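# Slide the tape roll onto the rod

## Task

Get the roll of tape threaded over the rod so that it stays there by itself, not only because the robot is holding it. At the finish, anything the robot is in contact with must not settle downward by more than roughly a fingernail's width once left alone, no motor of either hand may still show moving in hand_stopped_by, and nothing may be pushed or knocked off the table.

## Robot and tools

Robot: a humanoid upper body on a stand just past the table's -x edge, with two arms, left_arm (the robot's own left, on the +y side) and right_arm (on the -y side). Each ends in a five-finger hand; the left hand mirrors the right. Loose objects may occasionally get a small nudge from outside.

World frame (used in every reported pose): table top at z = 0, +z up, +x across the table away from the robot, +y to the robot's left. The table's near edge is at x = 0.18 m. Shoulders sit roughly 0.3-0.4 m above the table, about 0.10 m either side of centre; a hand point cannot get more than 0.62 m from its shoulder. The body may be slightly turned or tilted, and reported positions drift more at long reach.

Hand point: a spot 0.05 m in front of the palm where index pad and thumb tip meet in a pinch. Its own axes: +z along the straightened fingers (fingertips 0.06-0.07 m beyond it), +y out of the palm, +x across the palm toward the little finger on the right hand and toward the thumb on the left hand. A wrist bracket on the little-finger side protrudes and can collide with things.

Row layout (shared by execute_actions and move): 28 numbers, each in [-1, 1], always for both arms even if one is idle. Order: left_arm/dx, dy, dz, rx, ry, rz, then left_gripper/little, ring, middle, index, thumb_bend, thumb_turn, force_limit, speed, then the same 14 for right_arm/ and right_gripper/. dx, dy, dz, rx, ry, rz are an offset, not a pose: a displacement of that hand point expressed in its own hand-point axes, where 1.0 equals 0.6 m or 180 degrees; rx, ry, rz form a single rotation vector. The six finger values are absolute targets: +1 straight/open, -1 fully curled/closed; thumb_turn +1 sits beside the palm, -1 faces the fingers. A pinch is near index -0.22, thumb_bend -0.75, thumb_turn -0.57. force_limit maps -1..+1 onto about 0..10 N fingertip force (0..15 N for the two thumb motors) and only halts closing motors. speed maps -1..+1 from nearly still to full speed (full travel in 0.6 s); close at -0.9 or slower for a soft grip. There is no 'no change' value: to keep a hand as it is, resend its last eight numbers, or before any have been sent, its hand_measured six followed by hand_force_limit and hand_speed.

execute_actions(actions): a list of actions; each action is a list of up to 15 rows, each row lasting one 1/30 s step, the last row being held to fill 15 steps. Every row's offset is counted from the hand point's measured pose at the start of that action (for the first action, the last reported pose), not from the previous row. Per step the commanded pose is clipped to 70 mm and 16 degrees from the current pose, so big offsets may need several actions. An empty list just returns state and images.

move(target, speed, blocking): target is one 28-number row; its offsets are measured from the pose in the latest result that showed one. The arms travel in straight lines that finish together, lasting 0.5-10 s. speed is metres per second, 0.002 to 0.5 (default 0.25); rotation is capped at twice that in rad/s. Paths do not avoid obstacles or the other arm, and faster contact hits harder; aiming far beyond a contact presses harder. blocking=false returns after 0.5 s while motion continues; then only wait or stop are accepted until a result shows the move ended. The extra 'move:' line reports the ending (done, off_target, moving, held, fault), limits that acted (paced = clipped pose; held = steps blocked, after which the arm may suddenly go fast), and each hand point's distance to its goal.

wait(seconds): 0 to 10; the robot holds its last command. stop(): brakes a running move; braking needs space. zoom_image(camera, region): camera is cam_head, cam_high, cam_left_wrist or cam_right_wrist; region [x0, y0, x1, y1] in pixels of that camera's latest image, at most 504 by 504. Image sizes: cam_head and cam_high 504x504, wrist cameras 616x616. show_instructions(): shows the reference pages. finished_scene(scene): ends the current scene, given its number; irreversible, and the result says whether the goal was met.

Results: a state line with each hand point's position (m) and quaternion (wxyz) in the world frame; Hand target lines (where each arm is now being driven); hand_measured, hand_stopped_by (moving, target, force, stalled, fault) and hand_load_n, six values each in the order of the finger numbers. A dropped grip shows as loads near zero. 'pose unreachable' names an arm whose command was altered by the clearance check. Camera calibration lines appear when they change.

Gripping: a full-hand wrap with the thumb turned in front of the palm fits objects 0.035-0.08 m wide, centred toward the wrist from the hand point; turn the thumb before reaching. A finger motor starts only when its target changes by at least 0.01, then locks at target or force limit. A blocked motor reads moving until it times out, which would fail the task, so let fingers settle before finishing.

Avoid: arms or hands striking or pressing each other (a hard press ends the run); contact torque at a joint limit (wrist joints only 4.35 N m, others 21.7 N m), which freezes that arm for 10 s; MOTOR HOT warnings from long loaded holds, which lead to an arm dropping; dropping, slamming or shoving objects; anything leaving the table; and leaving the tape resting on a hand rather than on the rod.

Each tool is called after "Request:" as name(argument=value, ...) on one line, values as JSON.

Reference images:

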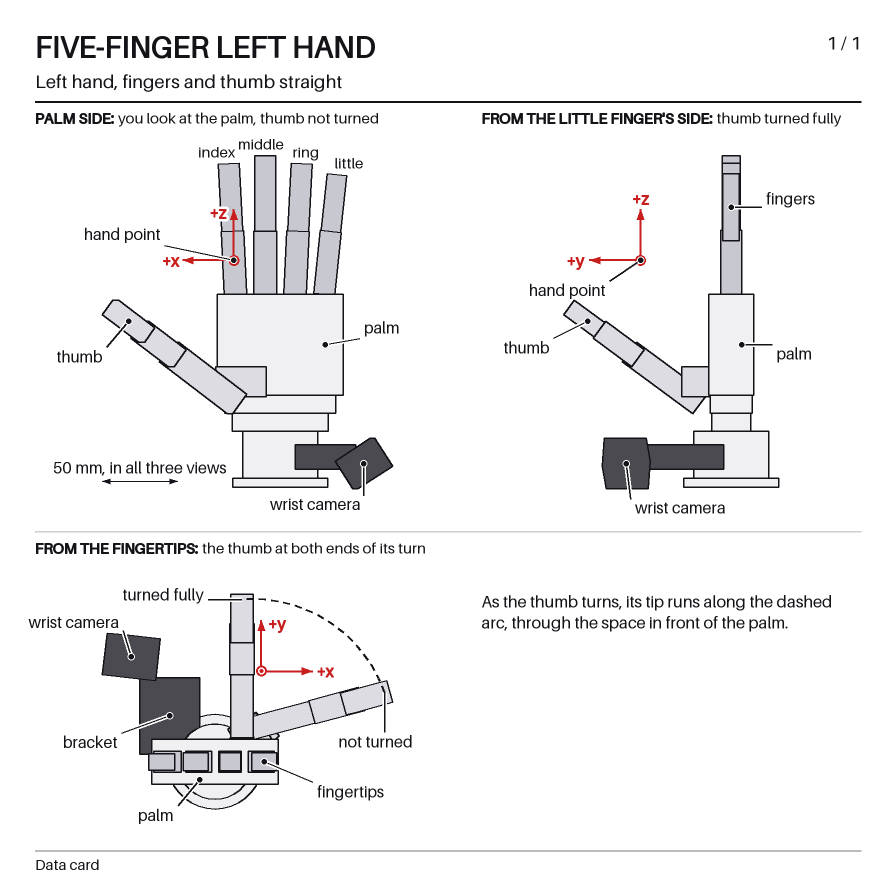

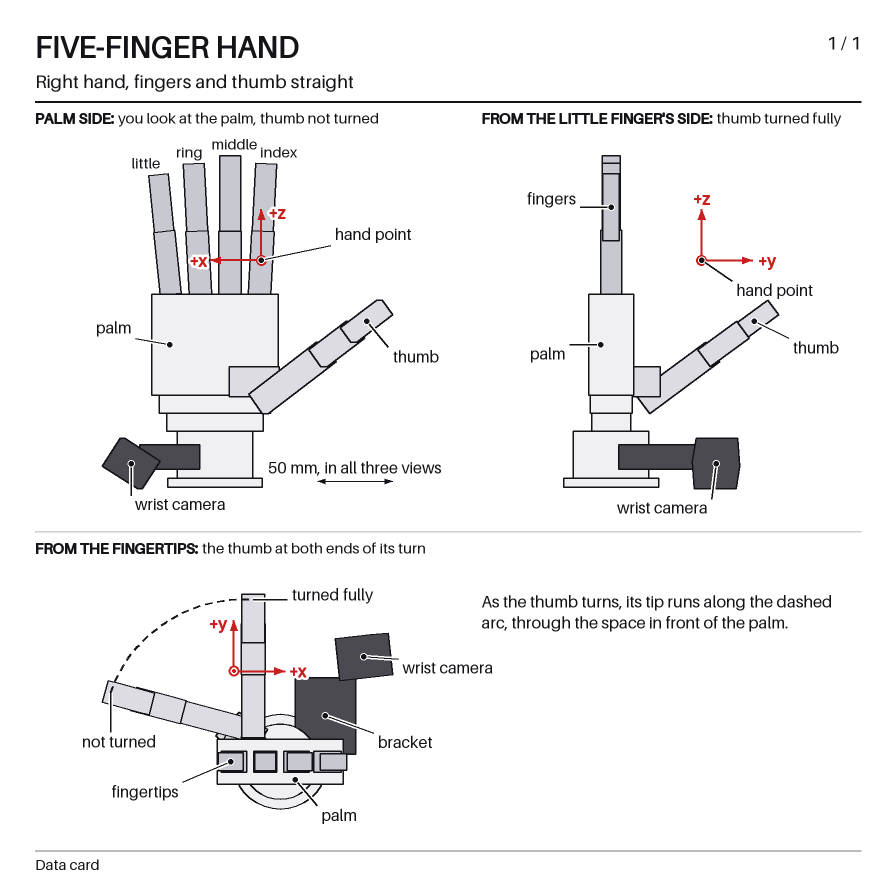

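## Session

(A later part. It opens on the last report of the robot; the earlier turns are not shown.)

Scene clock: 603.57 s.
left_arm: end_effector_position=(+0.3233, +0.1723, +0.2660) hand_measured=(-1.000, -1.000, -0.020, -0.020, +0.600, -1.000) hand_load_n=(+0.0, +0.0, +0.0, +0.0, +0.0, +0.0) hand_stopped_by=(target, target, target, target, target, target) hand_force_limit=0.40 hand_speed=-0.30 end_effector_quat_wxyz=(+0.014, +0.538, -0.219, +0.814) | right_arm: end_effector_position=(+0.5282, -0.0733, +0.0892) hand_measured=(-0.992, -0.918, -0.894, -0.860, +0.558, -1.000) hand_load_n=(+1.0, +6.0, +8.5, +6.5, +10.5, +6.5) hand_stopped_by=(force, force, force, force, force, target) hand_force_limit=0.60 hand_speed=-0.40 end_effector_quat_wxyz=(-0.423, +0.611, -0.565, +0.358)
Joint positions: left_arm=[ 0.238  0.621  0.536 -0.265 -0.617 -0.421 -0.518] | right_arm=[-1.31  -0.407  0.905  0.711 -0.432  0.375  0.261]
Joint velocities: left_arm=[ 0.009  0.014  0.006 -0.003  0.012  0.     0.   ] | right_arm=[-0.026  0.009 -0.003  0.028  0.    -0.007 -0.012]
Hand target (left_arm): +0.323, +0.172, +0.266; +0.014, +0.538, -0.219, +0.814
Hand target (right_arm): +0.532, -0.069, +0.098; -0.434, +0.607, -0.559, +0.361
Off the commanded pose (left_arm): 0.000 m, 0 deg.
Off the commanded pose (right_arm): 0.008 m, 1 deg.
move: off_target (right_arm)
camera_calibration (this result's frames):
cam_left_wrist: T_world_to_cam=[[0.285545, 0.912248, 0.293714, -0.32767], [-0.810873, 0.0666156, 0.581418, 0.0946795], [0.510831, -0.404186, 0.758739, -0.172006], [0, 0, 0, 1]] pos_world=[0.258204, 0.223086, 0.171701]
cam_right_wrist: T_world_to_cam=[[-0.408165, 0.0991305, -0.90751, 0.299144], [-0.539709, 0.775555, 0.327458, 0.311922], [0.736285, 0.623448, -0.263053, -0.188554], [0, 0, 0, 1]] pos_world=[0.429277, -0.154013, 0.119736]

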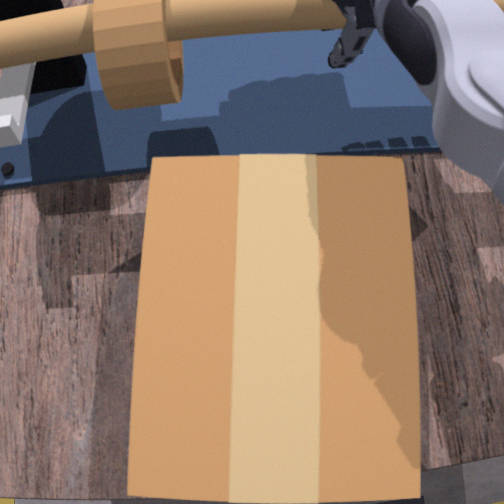

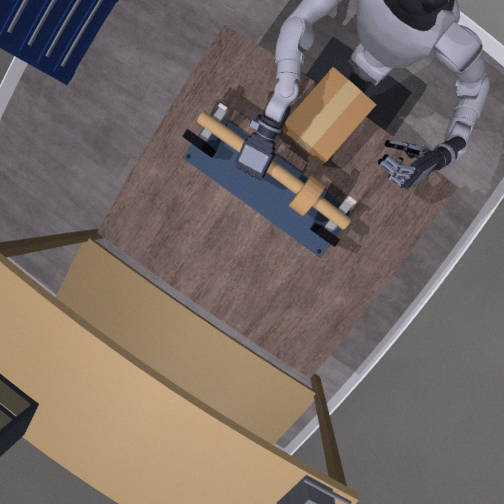

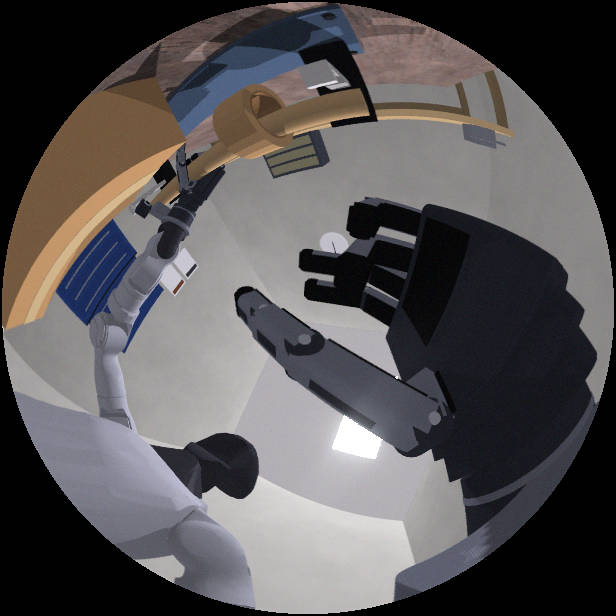

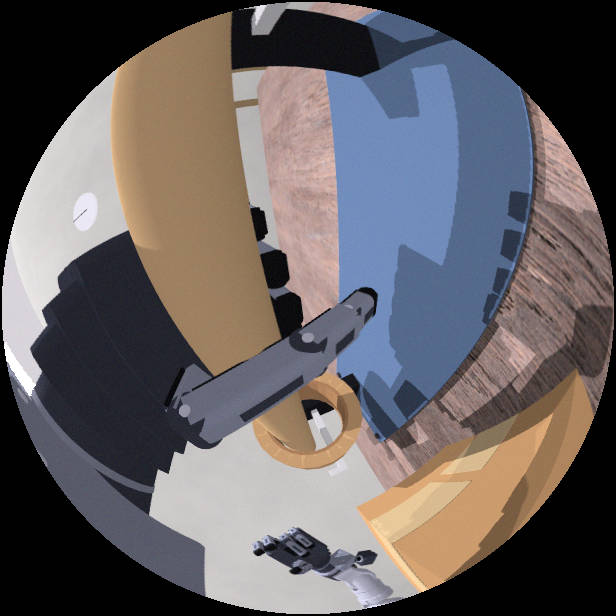

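Request:
zoom_image(camera="cam_right_wrist", region=[270, 385, 370, 485])

Request:
zoom_image(camera="cam_right_wrist", region=[200, 0, 360, 100])

Region (270, 385, 370, 485) of cam_right_wrist's 616x616 image, scaled by 5.040, with more detail than that image has.

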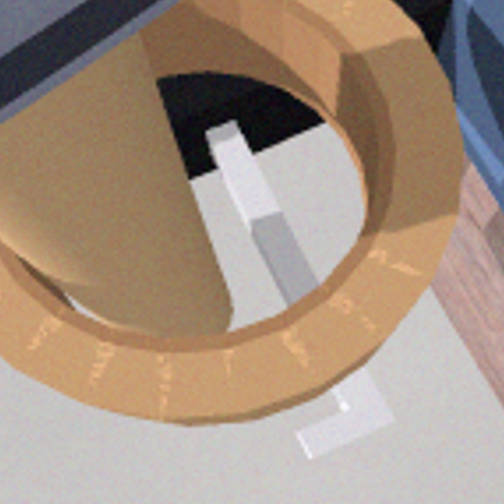

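Region (200, 0, 360, 100) of cam_right_wrist's 616x616 image, scaled by 3.150, with more detail than that image has; it fills the top 315 rows of this view, and the rest is white.

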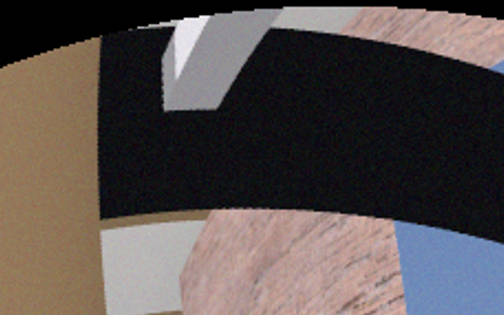

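Request:
move(target=[0,0,0,0,0,0,-1,-1,-0.02,-0.02,0.6,-1,0.4,-0.3,-0.002,0.0217,0.013,0.003,-0.0015,0,-1,-1,-1,-1,-1,-1,0.6,-0.4], speed=0.018)

Request:
zoom_image(camera="cam_right_wrist", region=[270, 385, 370, 485])

Request:
zoom_image(camera="cam_right_wrist", region=[200, 0, 360, 100])

Scene clock: 630.23 s.
left_arm: end_effector_position=(+0.3233, +0.1723, +0.2660) hand_measured=(-1.000, -1.000, -0.020, -0.020, +0.600, -1.000) hand_load_n=(+0.0, +0.0, +0.0, +0.0, +0.0, +0.0) hand_stopped_by=(target, target, target, target, target, target) hand_force_limit=0.40 hand_speed=-0.30 end_effector_quat_wxyz=(+0.014, +0.538, -0.219, +0.814) | right_arm: end_effector_position=(+0.5306, -0.0723, +0.0746) hand_measured=(-0.992, -0.918, -0.894, -0.860, +0.558, -1.000) hand_load_n=(+1.5, +6.0, +8.5, +6.5, +10.5, +6.5) hand_stopped_by=(force, force, force, force, force, target) hand_force_limit=0.60 hand_speed=-0.40 end_effector_quat_wxyz=(-0.427, +0.608, -0.564, +0.360)
Joint positions: left_arm=[ 0.238  0.621  0.536 -0.265 -0.617 -0.421 -0.518] | right_arm=[-1.303 -0.357  0.908  0.83  -0.429  0.308  0.185]
Joint velocities: left_arm=[-0.008 -0.005 -0.011 -0.009 -0.002  0.     0.   ] | right_arm=[-0.003  0.003  0.003  0.005  0.003 -0.004 -0.001]
Hand target (left_arm): +0.323, +0.172, +0.266; +0.014, +0.538, -0.219, +0.814
Hand target (right_arm): +0.531, -0.072, +0.075; -0.428, +0.609, -0.562, +0.360
Off the commanded pose (left_arm): 0.000 m, 0 deg.
Off the commanded pose (right_arm): 0.001 m, 0 deg.
move: done
camera_calibration (this result's frames):
cam_left_wrist: T_world_to_cam=[[0.285545, 0.912248, 0.293714, -0.32767], [-0.810873, 0.0666154, 0.581418, 0.0946795], [0.510831, -0.404186, 0.758739, -0.172006], [0, 0, 0, 1]] pos_world=[0.258204, 0.223086, 0.171701]
cam_right_wrist: T_world_to_cam=[[-0.399467, 0.104228, -0.910803, 0.282826], [-0.5432, 0.773415, 0.326746, 0.318975], [0.738485, 0.625273, -0.252337, -0.196671], [0, 0, 0, 1]] pos_world=[0.431486, -0.153205, 0.103747]

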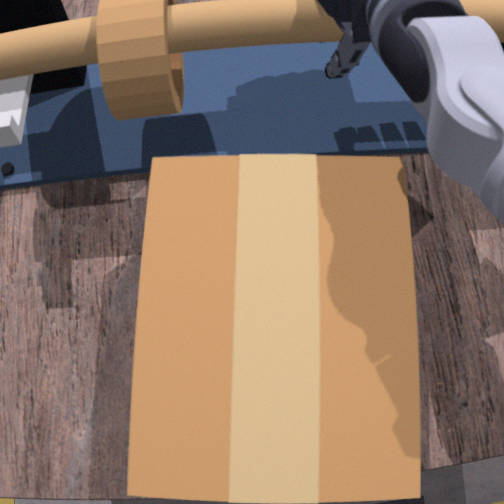

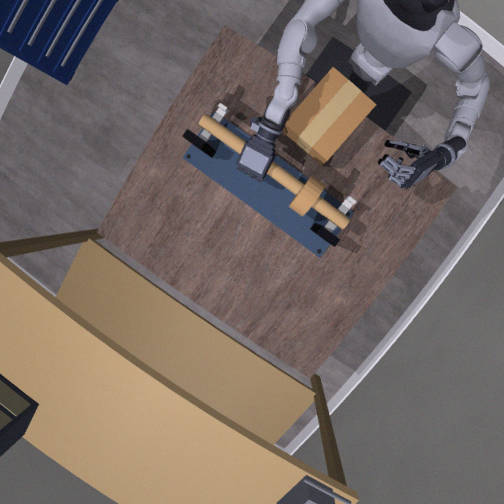

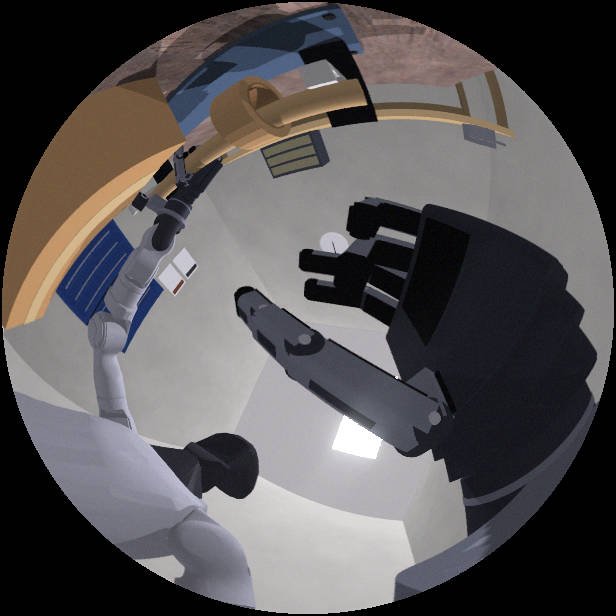

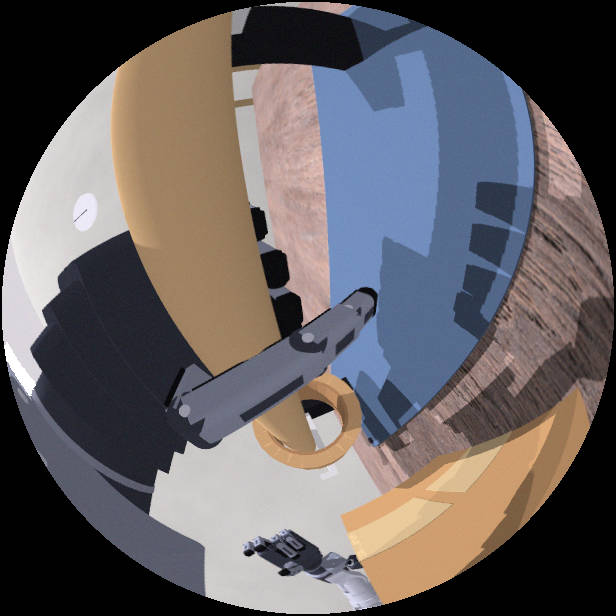

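Region (270, 385, 370, 485) of cam_right_wrist's 616x616 image, scaled by 5.040, with more detail than that image has.

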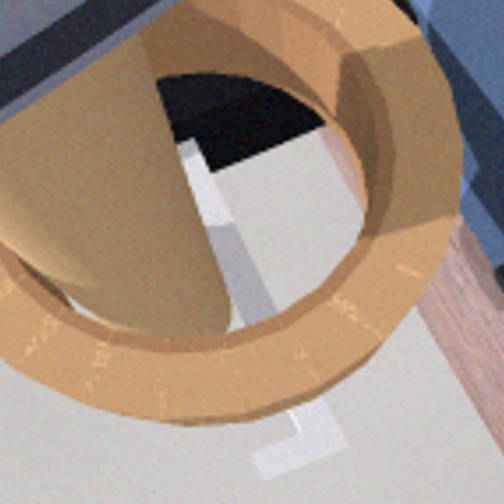

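Region (200, 0, 360, 100) of cam_right_wrist's 616x616 image, scaled by 3.150, with more detail than that image has; it fills the top 315 rows of this view, and the rest is white.

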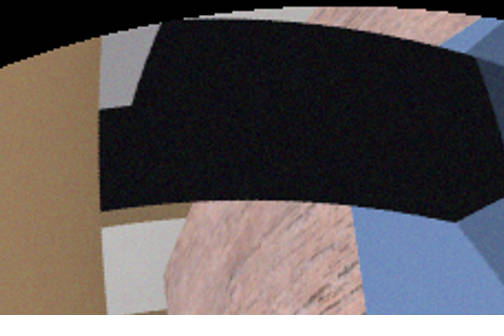

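Request:
execute_actions(actions=[[[0,0,0,0,0,0,-1,-1,-0.02,-0.02,0.6,-1,0.4,-0.3,0,0.001,0.0004,0,-0.0003,0.0007,-1,-1,-1,-1,-1,-1,0.6,-0.4],[0,0,0,0,0,0,-1,-1,-0.02,-0.02,0.6,-1,0.4,-0.3,0,0.002,0.0009,0,-0.0006,0.0014,-1,-1,-1,-1,-1,-1,0.6,-0.4],[0,0,0,0,0,0,-1,-1,-0.02,-0.02,0.6,-1,0.4,-0.3,0,0.003,0.0013,0,-0.0009,0.002,-1,-1,-1,-1,-1,-1,0.6,-0.4],[0,0,0,0,0,0,-1,-1,-0.02,-0.02,0.6,-1,0.4,-0.3,0,0.003,0.0013,0,-0.0009,0.002,-1,-1,-1,-1,-1,-1,0.6,-0.4],[0,0,0,0,0,0,-1,-1,-0.02,-0.02,0.6,-1,0.4,-0.3,0,0.003,0.0013,0,-0.0009,0.002,-1,-1,-1,-1,-1,-1,0.6,-0.4],[0,0,0,0,0,0,-1,-1,-0.02,-0.02,0.6,-1,0.4,-0.3,0,0.003,0.0013,0,-0.0009,0.002,-1,-1,-1,-1,-1,-1,0.6,-0.4],[0,0,0,0,0,0,-1,-1,-0.02,-0.02,0.6,-1,0.4,-0.3,0,0.003,0.0013,0,-0.0009,0.002,1,1,1,1,1,-1,0.6,-0.6],[0,0,0,0,0,0,-1,-1,-0.02,-0.02,0.6,-1,0.4,-0.3,0,0.003,0.0013,0,-0.0009,0.002,1,1,1,1,1,-1,0.6,-0.6],[0,0,0,0,0,0,-1,-1,-0.02,-0.02,0.6,-1,0.4,-0.3,0,0.003,0.0013,0,-0.0009,0.002,1,1,1,1,1,-1,0.6,-0.6],[0,0,0,0,0,0,-1,-1,-0.02,-0.02,0.6,-1,0.4,-0.3,0,0.003,0.0013,0,-0.0009,0.002,1,1,1,1,1,-1,0.6,-0.6],[0,0,0,0,0,0,-1,-1,-0.02,-0.02,0.6,-1,0.4,-0.3,0,0.003,0.0013,0,-0.0009,0.002,1,1,1,1,1,-1,0.6,-0.6],[0,0,0,0,0,0,-1,-1,-0.02,-0.02,0.6,-1,0.4,-0.3,0,0.003,0.0013,0,-0.0009,0.002,1,1,1,1,1,-1,0.6,-0.3],[0,0,0,0,0,0,-1,-1,-0.02,-0.02,0.6,-1,0.4,-0.3,0,0.003,0.0013,0,-0.0009,0.002,1,1,1,1,1,-1,0.6,0.0],[0,0,0,0,0,0,-1,-1,-0.02,-0.02,0.6,-1,0.4,-0.3,0,0.003,0.0013,0,-0.0009,0.002,1,1,1,1,1,-1,0.6,0.4]]])

Scene clock: 645.23 s.
left_arm: end_effector_position=(+0.3233, +0.1723, +0.2660) hand_measured=(-1.000, -1.000, -0.020, -0.020, +0.600, -1.000) hand_load_n=(+0.0, +0.0, +0.0, +0.0, +0.0, +0.0) hand_stopped_by=(target, target, target, target, target, target) hand_force_limit=0.40 hand_speed=-0.30 end_effector_quat_wxyz=(+0.014, +0.538, -0.219, +0.814) | right_arm: end_effector_position=(+0.5322, -0.0720, +0.0760) hand_measured=(-0.762, -0.688, -0.664, -0.630, +0.698, -1.000) hand_load_n=(+0.0, +0.0, +0.0, +0.0, +0.0, +0.0) hand_stopped_by=(moving, moving, moving, moving, moving, target) hand_force_limit=0.60 hand_speed=0.40 end_effector_quat_wxyz=(-0.431, +0.607, -0.561, +0.361)
Joint positions: left_arm=[ 0.238  0.621  0.536 -0.265 -0.617 -0.421 -0.518] | right_arm=[-1.305 -0.355  0.906  0.842 -0.429  0.295  0.174]
Joint velocities: left_arm=[-0.003 -0.002 -0.008  0.     0.005  0.     0.   ] | right_arm=[ 0.003  0.005 -0.009  0.006 -0.017  0.    -0.002]
Hand target (left_arm): +0.323, +0.172, +0.266; +0.014, +0.538, -0.219, +0.814
Hand target (right_arm): +0.531, -0.072, +0.073; -0.429, +0.607, -0.565, +0.357
Off the commanded pose (left_arm): 0.000 m, 0 deg.
Off the commanded pose (right_arm): 0.004 m, 1 deg.
camera_calibration (this result's frames):
cam_left_wrist: T_world_to_cam=[[0.285545, 0.912248, 0.293714, -0.32767], [-0.810874, 0.0666156, 0.581418, 0.0946795], [0.510831, -0.404186, 0.758739, -0.172006], [0, 0, 0, 1]] pos_world=[0.258204, 0.223086, 0.171701]
cam_right_wrist: T_world_to_cam=[[-0.391594, 0.105164, -0.914109, 0.280829], [-0.548602, 0.770879, 0.323701, 0.322055], [0.738709, 0.628241, -0.244178, -0.198184], [0, 0, 0, 1]] pos_world=[0.433051, -0.153291, 0.104066]

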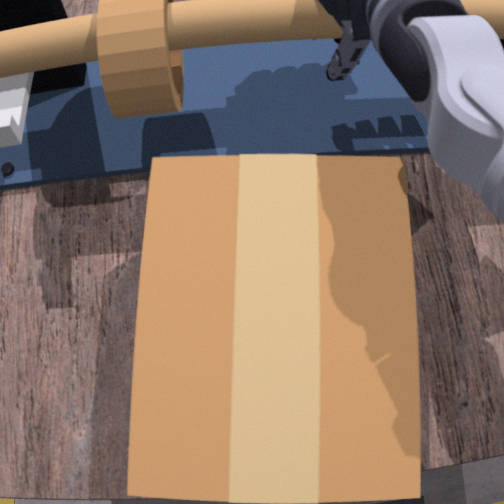

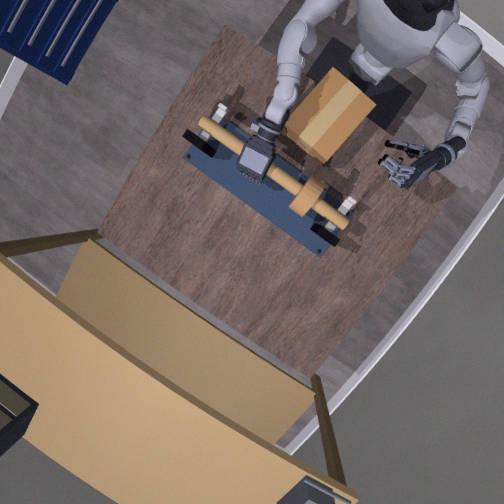

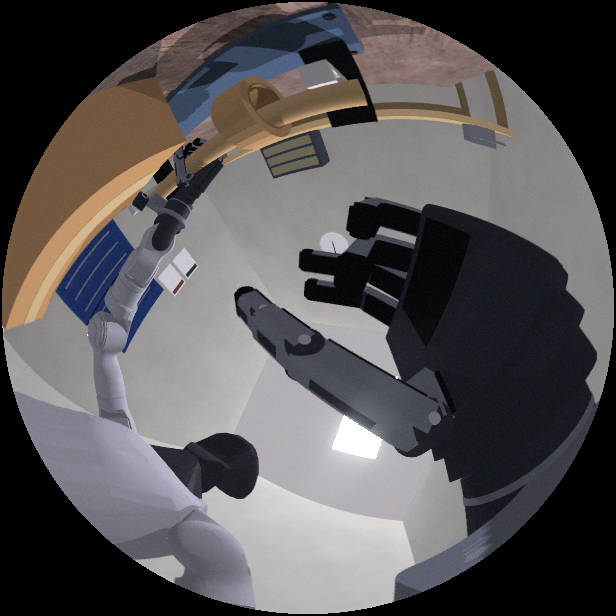

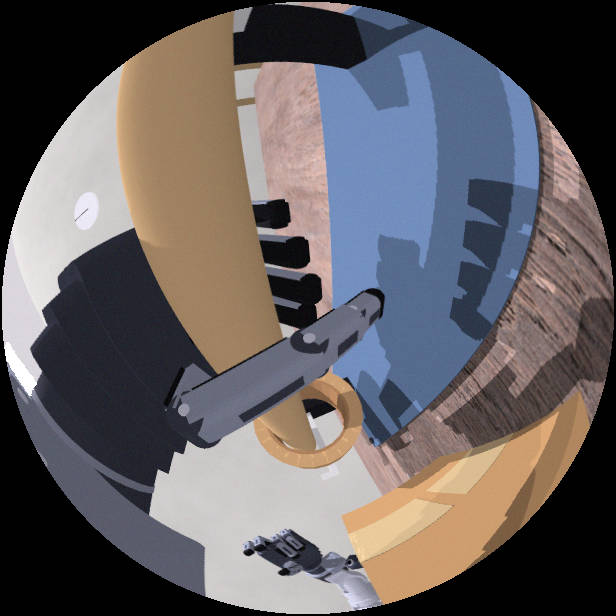

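Request:
move(target=[0,0,0,0,0,0,-1,-1,-0.02,-0.02,0.6,-1,0.4,-0.3,0,-0.117,-0.125,0,0,0,1,1,1,1,1,-1,0.6,0.4], speed=0.12)

Request:
zoom_image(camera="cam_high", region=[170, 80, 380, 290])

Scene clock: 658.53 s.
left_arm: end_effector_position=(+0.3233, +0.1723, +0.2660) hand_measured=(-1.000, -1.000, -0.020, -0.020, +0.600, -1.000) hand_load_n=(+0.0, +0.0, +0.0, +0.0, +0.0, +0.0) hand_stopped_by=(target, target, target, target, target, target) hand_force_limit=0.40 hand_speed=-0.30 end_effector_quat_wxyz=(+0.014, +0.538, -0.219, +0.814) | right_arm: end_effector_position=(+0.4846, -0.0780, +0.1625) hand_measured=(+1.000, +1.000, +1.000, +1.000, +1.000, -1.000) hand_load_n=(+0.0, +0.0, +0.0, +0.0, +0.0, +0.0) hand_stopped_by=(target, target, target, target, target, target) hand_force_limit=0.60 hand_speed=0.40 end_effector_quat_wxyz=(-0.425, +0.615, -0.560, +0.357)
Joint positions: left_arm=[ 0.238  0.621  0.536 -0.265 -0.617 -0.421 -0.518] | right_arm=[-1.296 -0.699  0.877  0.018 -0.448  0.741  0.577]
Joint velocities: left_arm=[-0.006 -0.009 -0.017  0.005 -0.002  0.     0.   ] | right_arm=[-0.011  0.006 -0.008  0.     0.     0.002  0.   ]
Hand target (left_arm): +0.323, +0.172, +0.266; +0.014, +0.538, -0.219, +0.814
Hand target (right_arm): +0.484, -0.079, +0.161; -0.423, +0.616, -0.561, +0.357
Off the commanded pose (left_arm): 0.000 m, 0 deg.
Off the commanded pose (right_arm): 0.008 m, 1 deg.
move: off_target (right_arm)
camera_calibration (this result's frames):
cam_left_wrist: T_world_to_cam=[[0.285545, 0.912248, 0.293714, -0.32767], [-0.810874, 0.0666156, 0.581418, 0.0946795], [0.510831, -0.404186, 0.758739, -0.172006], [0, 0, 0, 1]] pos_world=[0.258204, 0.223086, 0.171701]
cam_right_wrist: T_world_to_cam=[[-0.40707, 0.092706, -0.90868, 0.347494], [-0.550722, 0.768757, 0.325143, 0.273204], [0.728697, 0.632786, -0.261883, -0.130024], [0, 0, 0, 1]] pos_world=[0.386662, -0.159965, 0.192879]

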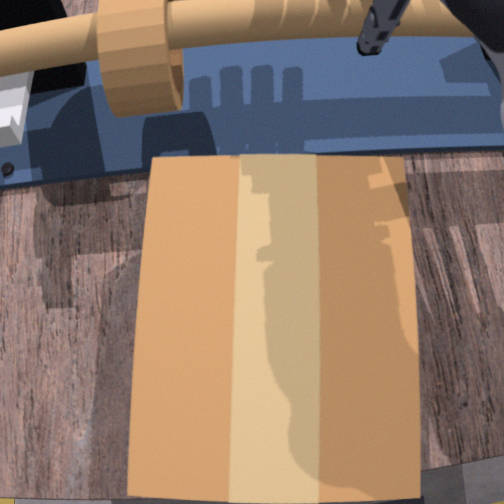

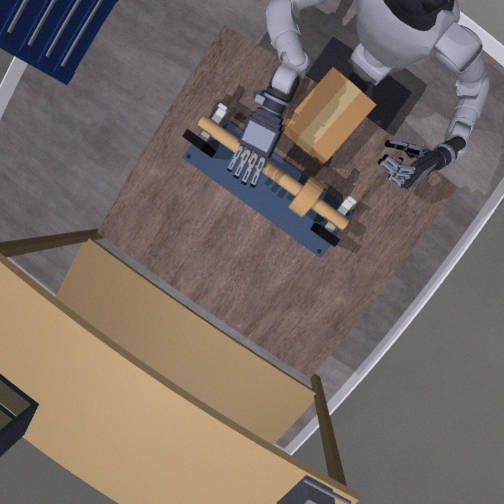

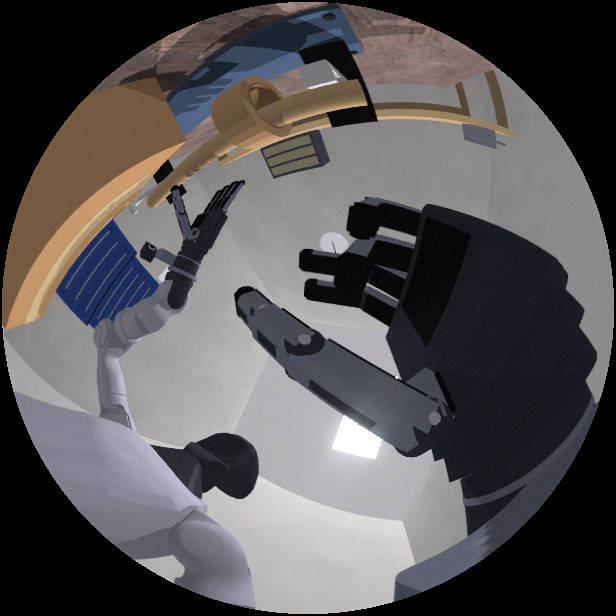

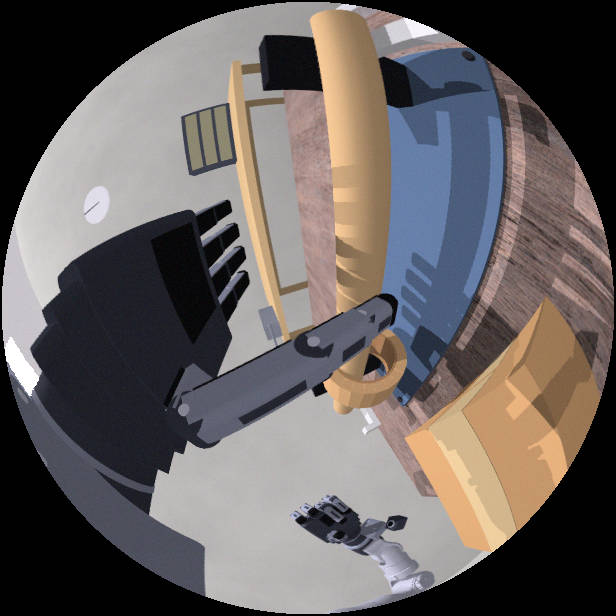

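Region (170, 80, 380, 290) of cam_high's 504x504 image, scaled by 2.400, with more detail than that image has.

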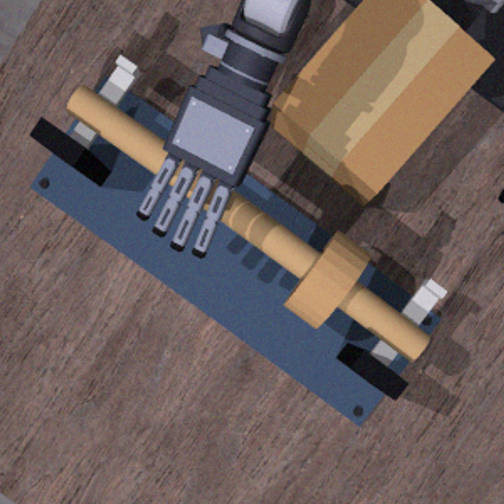

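Request:
finished_scene(scene=1)

The scene is finished: the task was done.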